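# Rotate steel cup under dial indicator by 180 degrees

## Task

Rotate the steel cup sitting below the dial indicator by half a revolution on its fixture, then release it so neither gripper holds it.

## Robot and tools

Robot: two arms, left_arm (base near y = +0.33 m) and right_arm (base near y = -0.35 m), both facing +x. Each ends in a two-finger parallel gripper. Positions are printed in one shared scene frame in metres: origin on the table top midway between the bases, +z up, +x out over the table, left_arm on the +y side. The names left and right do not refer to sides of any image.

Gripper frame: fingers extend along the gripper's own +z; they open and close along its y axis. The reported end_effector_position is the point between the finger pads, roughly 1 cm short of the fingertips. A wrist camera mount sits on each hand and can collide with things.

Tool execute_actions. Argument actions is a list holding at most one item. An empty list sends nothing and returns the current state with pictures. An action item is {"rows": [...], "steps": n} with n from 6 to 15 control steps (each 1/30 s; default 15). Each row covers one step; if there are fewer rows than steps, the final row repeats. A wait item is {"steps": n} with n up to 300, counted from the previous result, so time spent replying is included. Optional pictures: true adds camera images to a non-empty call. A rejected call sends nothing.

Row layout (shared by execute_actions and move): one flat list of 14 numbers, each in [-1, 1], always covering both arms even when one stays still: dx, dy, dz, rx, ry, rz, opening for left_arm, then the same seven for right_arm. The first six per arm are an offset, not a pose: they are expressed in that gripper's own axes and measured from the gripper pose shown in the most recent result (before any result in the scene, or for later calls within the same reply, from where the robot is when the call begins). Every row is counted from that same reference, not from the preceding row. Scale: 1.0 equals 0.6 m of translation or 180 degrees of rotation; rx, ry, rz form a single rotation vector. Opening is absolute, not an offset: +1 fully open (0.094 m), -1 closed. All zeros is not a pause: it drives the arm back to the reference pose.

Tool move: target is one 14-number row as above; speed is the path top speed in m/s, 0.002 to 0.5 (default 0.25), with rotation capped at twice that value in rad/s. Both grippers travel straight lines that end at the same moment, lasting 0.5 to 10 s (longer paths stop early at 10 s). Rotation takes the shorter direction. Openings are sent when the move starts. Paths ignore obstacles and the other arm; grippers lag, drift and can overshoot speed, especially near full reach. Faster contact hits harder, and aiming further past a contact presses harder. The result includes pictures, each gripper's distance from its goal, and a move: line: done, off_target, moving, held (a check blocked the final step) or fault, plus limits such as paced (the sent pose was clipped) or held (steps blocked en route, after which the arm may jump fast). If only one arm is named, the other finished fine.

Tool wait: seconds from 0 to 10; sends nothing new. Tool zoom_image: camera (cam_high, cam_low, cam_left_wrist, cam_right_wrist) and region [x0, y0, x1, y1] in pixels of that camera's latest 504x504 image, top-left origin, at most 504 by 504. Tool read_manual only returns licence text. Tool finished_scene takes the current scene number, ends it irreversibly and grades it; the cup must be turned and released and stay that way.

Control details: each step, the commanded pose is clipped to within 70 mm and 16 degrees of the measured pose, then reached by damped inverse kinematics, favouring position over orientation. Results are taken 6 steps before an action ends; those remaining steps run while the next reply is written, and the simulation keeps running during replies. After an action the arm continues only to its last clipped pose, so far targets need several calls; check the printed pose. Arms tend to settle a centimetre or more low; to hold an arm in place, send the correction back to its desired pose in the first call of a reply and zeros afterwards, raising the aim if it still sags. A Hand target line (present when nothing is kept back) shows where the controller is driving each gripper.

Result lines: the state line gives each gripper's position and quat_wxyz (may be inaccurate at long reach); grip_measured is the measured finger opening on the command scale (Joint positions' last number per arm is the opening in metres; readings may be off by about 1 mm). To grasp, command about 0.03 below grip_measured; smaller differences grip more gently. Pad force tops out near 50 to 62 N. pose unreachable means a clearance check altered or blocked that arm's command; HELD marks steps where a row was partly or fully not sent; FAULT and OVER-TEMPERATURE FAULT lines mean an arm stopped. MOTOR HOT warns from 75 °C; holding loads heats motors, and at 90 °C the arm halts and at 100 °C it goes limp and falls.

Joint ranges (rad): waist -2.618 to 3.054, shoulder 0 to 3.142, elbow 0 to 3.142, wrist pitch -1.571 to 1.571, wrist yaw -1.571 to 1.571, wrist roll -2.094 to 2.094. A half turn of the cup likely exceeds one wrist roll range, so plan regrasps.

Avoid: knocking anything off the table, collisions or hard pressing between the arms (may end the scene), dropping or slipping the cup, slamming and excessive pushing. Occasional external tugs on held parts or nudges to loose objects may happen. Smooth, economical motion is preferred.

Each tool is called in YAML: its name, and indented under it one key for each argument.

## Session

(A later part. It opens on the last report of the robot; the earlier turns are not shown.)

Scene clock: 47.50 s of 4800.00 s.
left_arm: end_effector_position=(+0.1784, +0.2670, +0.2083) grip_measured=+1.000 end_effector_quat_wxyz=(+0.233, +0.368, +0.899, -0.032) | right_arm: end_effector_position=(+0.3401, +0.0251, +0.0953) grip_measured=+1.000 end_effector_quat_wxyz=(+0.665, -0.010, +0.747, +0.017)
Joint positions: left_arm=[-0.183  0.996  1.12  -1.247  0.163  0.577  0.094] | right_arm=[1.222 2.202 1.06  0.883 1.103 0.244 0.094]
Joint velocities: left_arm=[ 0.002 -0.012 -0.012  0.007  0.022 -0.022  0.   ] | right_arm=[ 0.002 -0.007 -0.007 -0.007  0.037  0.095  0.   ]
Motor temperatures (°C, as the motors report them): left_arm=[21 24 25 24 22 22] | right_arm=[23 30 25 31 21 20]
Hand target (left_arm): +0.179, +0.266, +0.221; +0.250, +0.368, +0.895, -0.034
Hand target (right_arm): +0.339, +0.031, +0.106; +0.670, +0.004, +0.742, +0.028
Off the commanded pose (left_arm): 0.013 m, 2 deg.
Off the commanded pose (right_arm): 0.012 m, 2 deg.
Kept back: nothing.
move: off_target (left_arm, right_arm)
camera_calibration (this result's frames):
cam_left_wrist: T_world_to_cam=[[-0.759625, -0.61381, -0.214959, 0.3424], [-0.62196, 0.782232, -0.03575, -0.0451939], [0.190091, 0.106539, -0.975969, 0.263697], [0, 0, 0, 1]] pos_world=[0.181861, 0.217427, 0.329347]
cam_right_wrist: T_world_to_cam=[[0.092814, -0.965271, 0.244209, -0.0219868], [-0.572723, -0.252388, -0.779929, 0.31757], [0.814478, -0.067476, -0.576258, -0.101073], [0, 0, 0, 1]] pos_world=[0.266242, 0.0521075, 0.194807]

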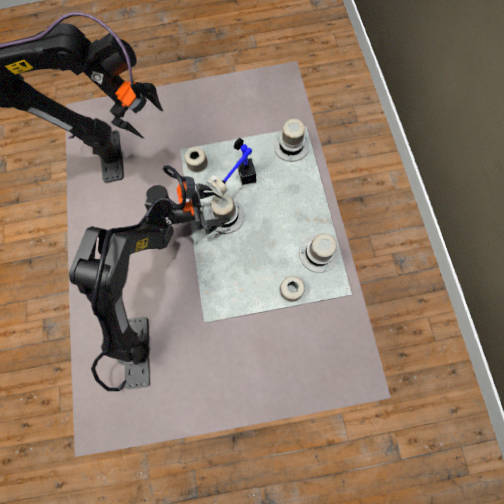

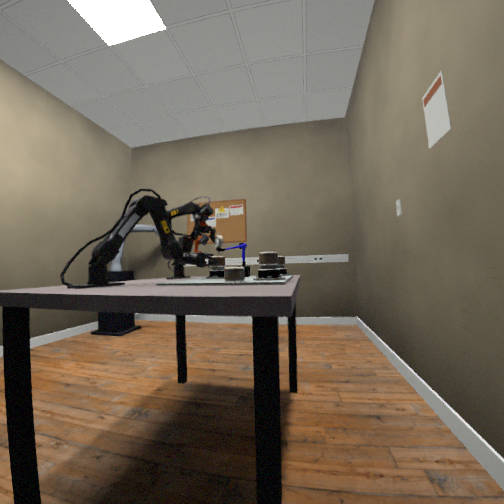

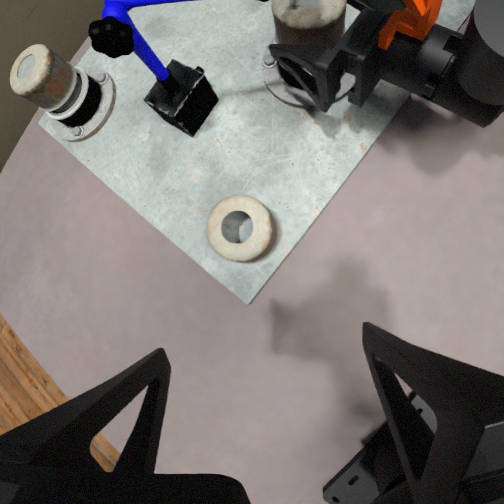

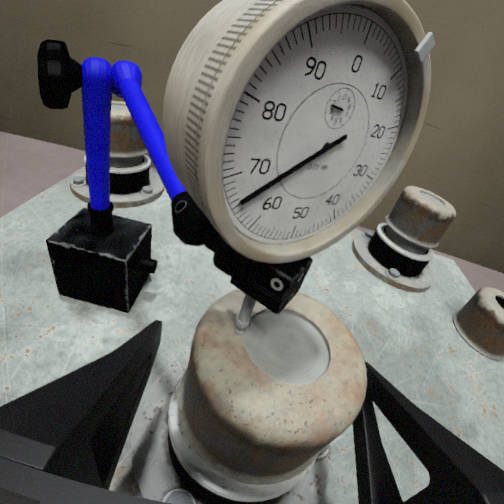

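execute_actions:
  actions:
    - {"rows": [[-0.011,0.0022,-0.0175,-0.0027,-0.0108,0.001,1,-0.016,0.006,0,0,-0.004,0.008,0.92],[-0.011,0.0022,-0.0175,-0.0027,-0.0108,0.001,1,-0.014,0.004,0,0,-0.004,0.007,0.85],[-0.011,0.0022,-0.0175,-0.0027,-0.0108,0.001,1,-0.013,0.002,0,0,-0.004,0.006,0.78],[-0.011,0.0022,-0.0175,-0.0027,-0.0108,0.001,1,-0.013,0.002,0,0,-0.004,0.006,0.72],[-0.011,0.0022,-0.0175,-0.0027,-0.0108,0.001,1,-0.013,0.002,0,0,-0.004,0.006,0.67],[-0.011,0.0022,-0.0175,-0.0027,-0.0108,0.001,1,-0.013,0.002,0,0,-0.004,0.006,0.62],[-0.011,0.0022,-0.0175,-0.0027,-0.0108,0.001,1,-0.013,0.002,0,0,-0.004,0.006,0.58],[-0.011,0.0022,-0.0175,-0.0027,-0.0108,0.001,1,-0.013,0.002,0,0,-0.004,0.006,0.55],[-0.011,0.0022,-0.0175,-0.0027,-0.0108,0.001,1,-0.013,0.002,0,0,-0.004,0.006,0.52],[-0.011,0.0022,-0.0175,-0.0027,-0.0108,0.001,1,-0.013,0.002,0,0,-0.004,0.006,0.50],[-0.011,0.0022,-0.0175,-0.0027,-0.0108,0.001,1,-0.013,0.002,0,0,-0.004,0.006,0.48],[-0.011,0.0022,-0.0175,-0.0027,-0.0108,0.001,1,-0.013,0.002,0,0,-0.004,0.006,0.46],[-0.011,0.0022,-0.0175,-0.0027,-0.0108,0.001,1,-0.013,0.002,0,0,-0.004,0.006,0.45],[-0.011,0.0022,-0.0175,-0.0027,-0.0108,0.001,1,-0.013,0.002,0,0,-0.004,0.006,0.44],[-0.011,0.0022,-0.0175,-0.0027,-0.0108,0.001,1,-0.013,0.002,0,0,-0.004,0.006,0.43]], "steps": 15}

wait:
  seconds: 0.1

zoom_image:
  camera: "cam_right_wrist"
  region: [120, 240, 400, 504]

move:
  target: [-0.011, 0.0022, -0.0175, -0.0027, -0.0108, 0.001, 1, 0.0, 0.006, -0.001, -0.4968, 0.0073, -0.0557, 0.43]
  speed: 0.4

zoom_image:
  camera: "cam_right_wrist"
  region: [120, 240, 400, 504]

move:
  target: [-0.011, 0.0022, -0.0175, -0.0027, -0.0108, 0.001, 1, -0.028, 0.0, -0.085, 0, 0, 0, 1]
  speed: 0.17

zoom_image:
  camera: "cam_right_wrist"
  region: [140, 200, 400, 460]

zoom_image:
  camera: "cam_high"
  region: [180, 170, 252, 242]

Scene clock: 51.73 s of 4800.00 s.
left_arm: end_effector_position=(+0.1782, +0.2670, +0.2082) grip_measured=+1.000 end_effector_quat_wxyz=(+0.233, +0.368, +0.899, -0.032) | right_arm: end_effector_position=(+0.3401, +0.0234, +0.0953) grip_measured=+0.537 end_effector_quat_wxyz=(+0.665, -0.007, +0.746, +0.013)
Joint positions: left_arm=[-0.183  0.996  1.12  -1.248  0.163  0.578  0.094] | right_arm=[1.222 2.202 1.06  0.88  1.113 0.247 0.072]
Joint velocities: left_arm=[-0.012  0.002 -0.002  0.037 -0.007 -0.022  0.   ] | right_arm=[ 0.007 -0.002 -0.007  0.095  0.066  0.051 -0.03 ]
Motor temperatures (°C, as the motors report them): left_arm=[21 24 25 24 22 22] | right_arm=[23 30 25 31 21 20]
Steps of this call (steps 1 to 90: nothing new was sent; then 0.93 s passed at rest; steps 91 to 99: the first 9 steps of this action). Readings (end_effector_position):
91: left_arm (+0.1784, +0.2670, +0.2083) | right_arm (+0.3400, +0.0250, +0.0949)
92: left_arm (+0.1784, +0.2670, +0.2083) | right_arm (+0.3400, +0.0250, +0.0949)
94: left_arm (+0.1783, +0.2670, +0.2082) | right_arm (+0.3400, +0.0250, +0.0949)
98: left_arm (+0.1783, +0.2670, +0.2082) | right_arm (+0.3401, +0.0239, +0.0952)
99: the state above

Scene clock: 52.03 s of 4800.00 s.
left_arm: end_effector_position=(+0.1782, +0.2670, +0.2082) grip_measured=+1.000 end_effector_quat_wxyz=(+0.233, +0.368, +0.899, -0.032) | right_arm: end_effector_position=(+0.3402, +0.0226, +0.0953) grip_measured=+0.473 end_effector_quat_wxyz=(+0.666, -0.006, +0.746, +0.011)
Joint positions: left_arm=[-0.183  0.996  1.12  -1.248  0.163  0.578  0.094] | right_arm=[1.222 2.202 1.06  0.878 1.118 0.247 0.069]
Joint velocities: left_arm=[ 0.002 -0.017 -0.007 -0.022 -0.081 -0.066  0.   ] | right_arm=[-0.027 -0.012  0.002  0.022 -0.022 -0.037  0.   ]
Motor temperatures (°C, as the motors report them): left_arm=[21 24 25 24 22 22] | right_arm=[23 30 25 31 21 20]
Hand target (left_arm): +0.179, +0.266, +0.220; +0.250, +0.368, +0.895, -0.034
Hand target (right_arm): +0.341, +0.026, +0.103; +0.669, -0.003, +0.743, +0.024
Off the commanded pose (left_arm): 0.013 m, 2 deg.
Off the commanded pose (right_arm): 0.009 m, 2 deg.
Kept back: nothing.
Steps of this call (steps 1 to 6: the last 6 steps of your previous action; steps 7 to 9: nothing new was sent). Readings (end_effector_position):
1: left_arm (+0.1782, +0.2670, +0.2082) | right_arm (+0.3402, +0.0229, +0.0954)
2: left_arm (+0.1782, +0.2670, +0.2082) | right_arm (+0.3402, +0.0226, +0.0954)
4: left_arm (+0.1782, +0.2670, +0.2082) | right_arm (+0.3402, +0.0226, +0.0953)
8: left_arm (+0.1782, +0.2670, +0.2082) | right_arm (+0.3402, +0.0226, +0.0953)
9: the state above
camera_calibration (this result's frames):
cam_left_wrist: T_world_to_cam=[[-0.759976, -0.613493, -0.214621, 0.342181], [-0.621719, 0.782453, -0.0351213, -0.0455552], [0.189478, 0.106743, -0.976066, 0.263722], [0, 0, 0, 1]] pos_world=[0.181757, 0.21742, 0.32925]
cam_right_wrist: T_world_to_cam=[[0.0790085, -0.965719, 0.247275, -0.0200271], [-0.574966, -0.24678, -0.780073, 0.317674], [0.814354, -0.0805426, -0.574753, -0.101119], [0, 0, 0, 1]] pos_world=[0.266581, 0.0509105, 0.194642]

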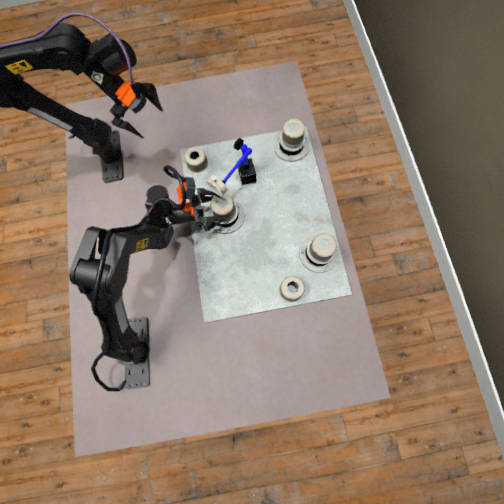

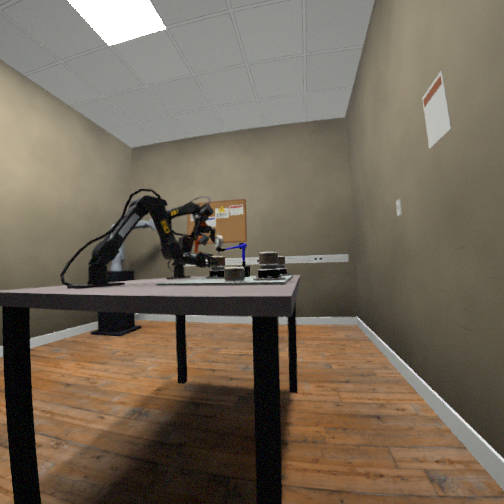

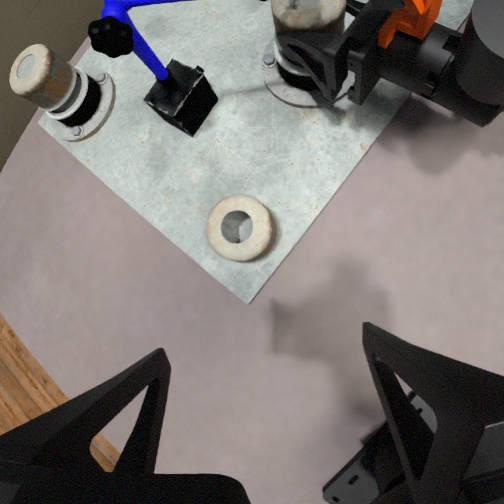

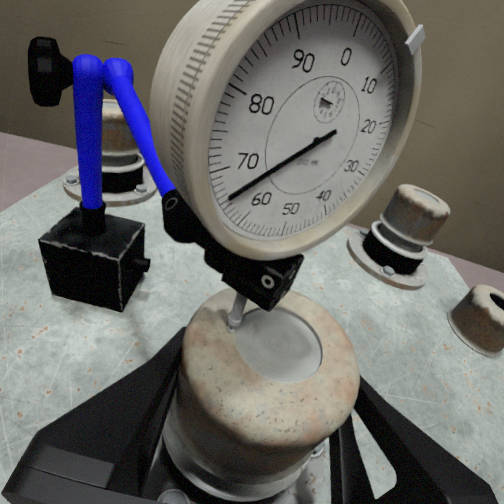

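Region (120, 240, 400, 504) of cam_right_wrist's 504x504 image, scaled by 1.800, with more detail than that image has; it fills the top 475 rows of this view, and the rest is white.

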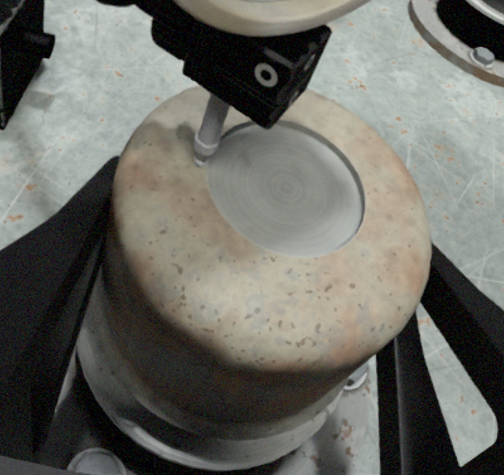

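Scene clock: 54.83 s of 4800.00 s.
left_arm: end_effector_position=(+0.1781, +0.2670, +0.2081) grip_measured=+1.000 end_effector_quat_wxyz=(+0.232, +0.369, +0.899, -0.032) | right_arm: end_effector_position=(+0.3405, +0.0267, +0.0936) grip_measured=+0.472 end_effector_quat_wxyz=(-0.468, +0.532, -0.523, -0.474)
Joint positions: left_arm=[-0.183  0.996  1.12  -1.249  0.163  0.578  0.094] | right_arm=[ 0.591  2.199  1.024  0.948 -1.049 -0.199  0.069]
Joint velocities: left_arm=[-0.012 -0.007 -0.027  0.022  0.022  0.007  0.   ] | right_arm=[-0.002 -0.002  0.002 -0.154  0.051  0.007 -0.001]
Motor temperatures (°C, as the motors report them): left_arm=[21 24 25 24 22 22] | right_arm=[23 30 25 31 21 20]
Hand target (left_arm): +0.179, +0.266, +0.220; +0.250, +0.368, +0.895, -0.034
Hand target (right_arm): +0.343, +0.028, +0.094; -0.459, +0.531, -0.527, -0.479
Off the commanded pose (left_arm): 0.013 m, 2 deg.
Off the commanded pose (right_arm): 0.002 m, 1 deg.
Kept back: nothing.
move: off_target (left_arm)
camera_calibration (this result's frames):
cam_left_wrist: T_world_to_cam=[[-0.760517, -0.612886, -0.214442, 0.34195], [-0.621207, 0.78289, -0.0344295, -0.0460352], [0.188986, 0.107029, -0.97613, 0.263696], [0, 0, 0, 1]] pos_world=[0.181626, 0.217393, 0.329145]
cam_right_wrist: T_world_to_cam=[[0.963677, 0.0690825, 0.257981, -0.345521], [0.249703, -0.575716, -0.778588, 0.0453819], [0.0947372, 0.814726, -0.572054, 0.118836], [0, 0, 0, 1]] pos_world=[0.31038, -0.0468222, 0.192452]

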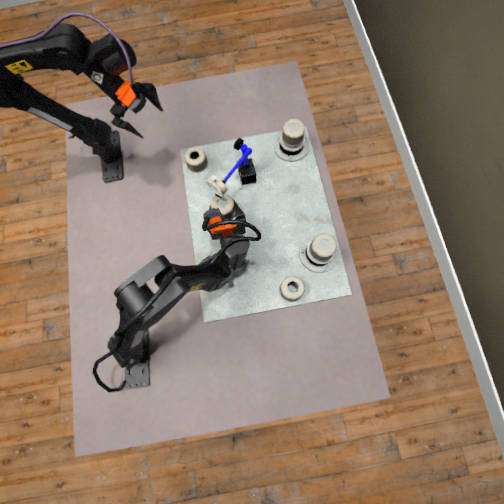

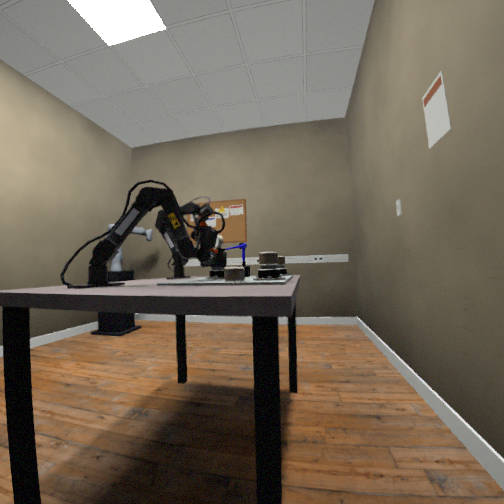

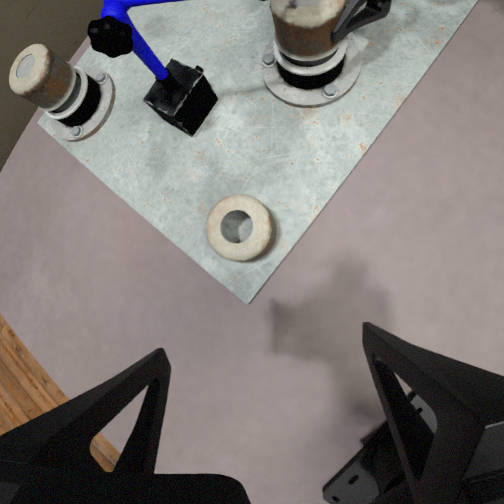

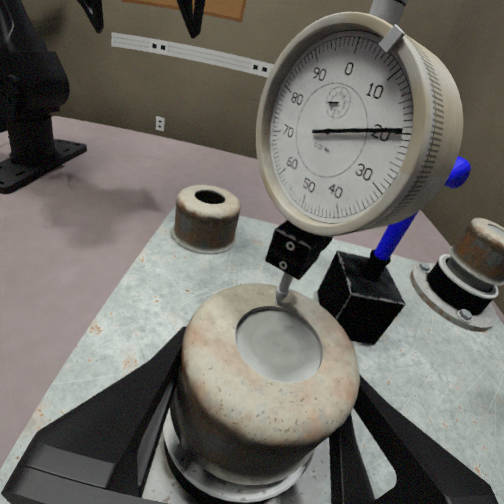

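Region (120, 240, 400, 504) of cam_right_wrist's 504x504 image, scaled by 1.800, with more detail than that image has; it fills the top 475 rows of this view, and the rest is white.

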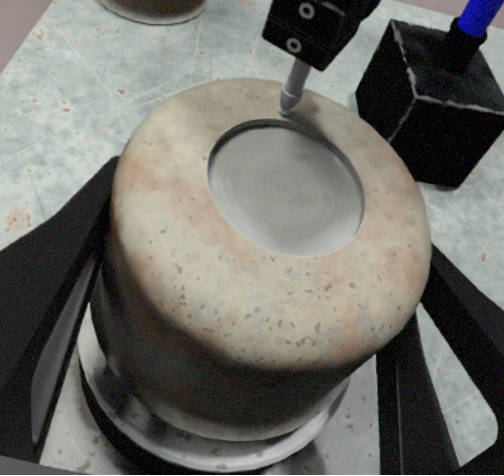

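Scene clock: 55.80 s of 4800.00 s.
left_arm: end_effector_position=(+0.1779, +0.2671, +0.2080) grip_measured=+1.000 end_effector_quat_wxyz=(+0.232, +0.369, +0.899, -0.032) | right_arm: end_effector_position=(+0.3457, -0.0197, +0.1081) grip_measured=+1.000 end_effector_quat_wxyz=(-0.466, +0.527, -0.531, -0.472)
Joint positions: left_arm=[-0.183  0.996  1.12  -1.25   0.163  0.579  0.094] | right_arm=[ 0.48   2.093  0.951  0.85  -1.145 -0.257  0.094]
Joint velocities: left_arm=[-0.002  0.002 -0.007 -0.022  0.037 -0.022  0.   ] | right_arm=[ 0.012 -0.002  0.017  0.037 -0.051 -0.007  0.   ]
Motor temperatures (°C, as the motors report them): left_arm=[21 24 25 24 22 22] | right_arm=[23 30 25 31 21 20]
Hand target (left_arm): +0.179, +0.266, +0.220; +0.249, +0.368, +0.895, -0.034
Hand target (right_arm): +0.342, -0.022, +0.116; -0.468, +0.532, -0.523, -0.474
Off the commanded pose (left_arm): 0.013 m, 2 deg.
Off the commanded pose (right_arm): 0.009 m, 1 deg.
Kept back: nothing.
move: off_target (left_arm)
camera_calibration (this result's frames):
cam_left_wrist: T_world_to_cam=[[-0.760867, -0.612568, -0.214104, 0.341729], [-0.620964, 0.78311, -0.0338015, -0.0463962], [0.188373, 0.107232, -0.976226, 0.263721], [0, 0, 0, 1]] pos_world=[0.181523, 0.217387, 0.329048]
cam_right_wrist: T_world_to_cam=[[0.967477, 0.0591553, 0.245943, -0.351316], [0.233335, -0.584159, -0.777376, 0.0339653], [0.0976839, 0.809481, -0.578963, 0.164065], [0, 0, 0, 1]] pos_world=[0.315939, -0.0921842, 0.207795]

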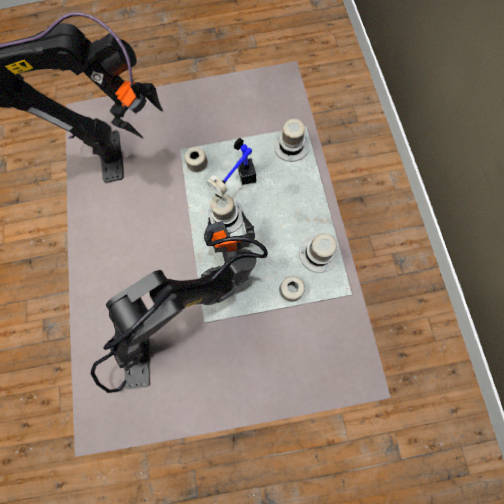

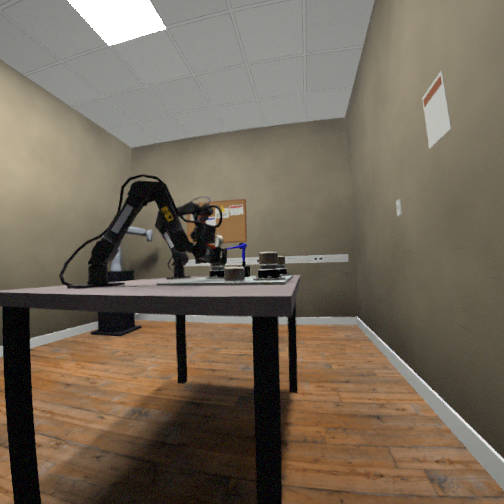

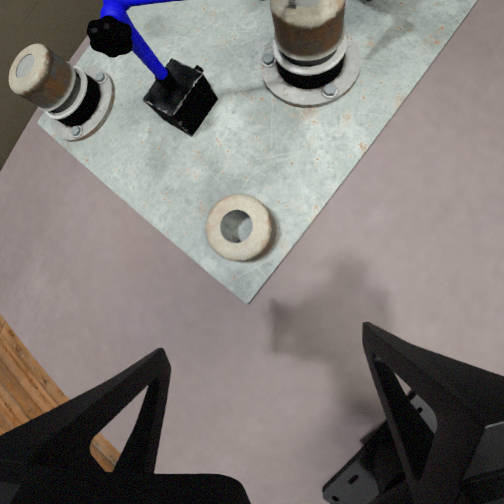

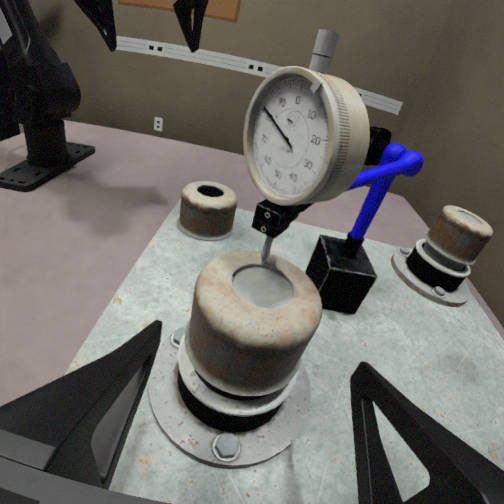

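Region (140, 200, 400, 460) of cam_right_wrist's 504x504 image, scaled by 1.938, with more detail than that image has.

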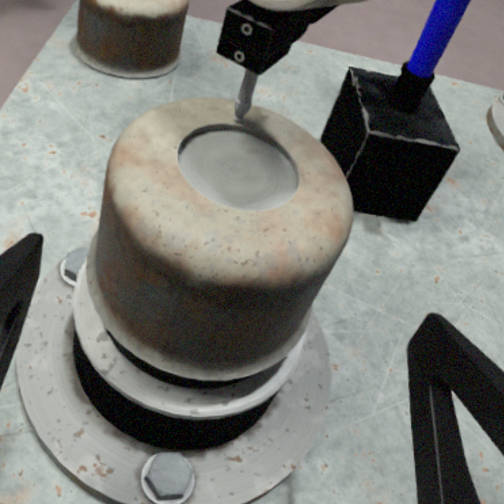

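Region (180, 170, 252, 242) of cam_high's 504x504 image, scaled by 7.000, with more detail than that image has.

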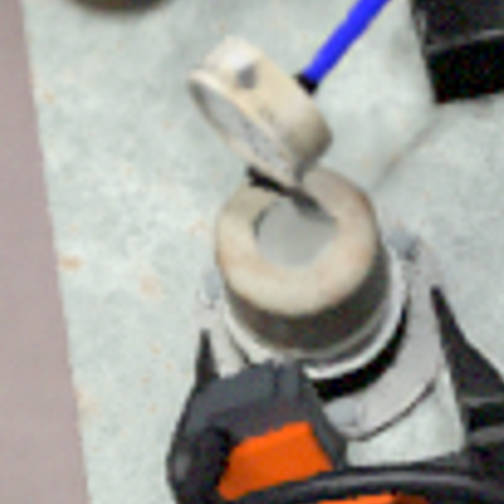

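finished_scene:
  scene: 2

The scene is finished: the task was done.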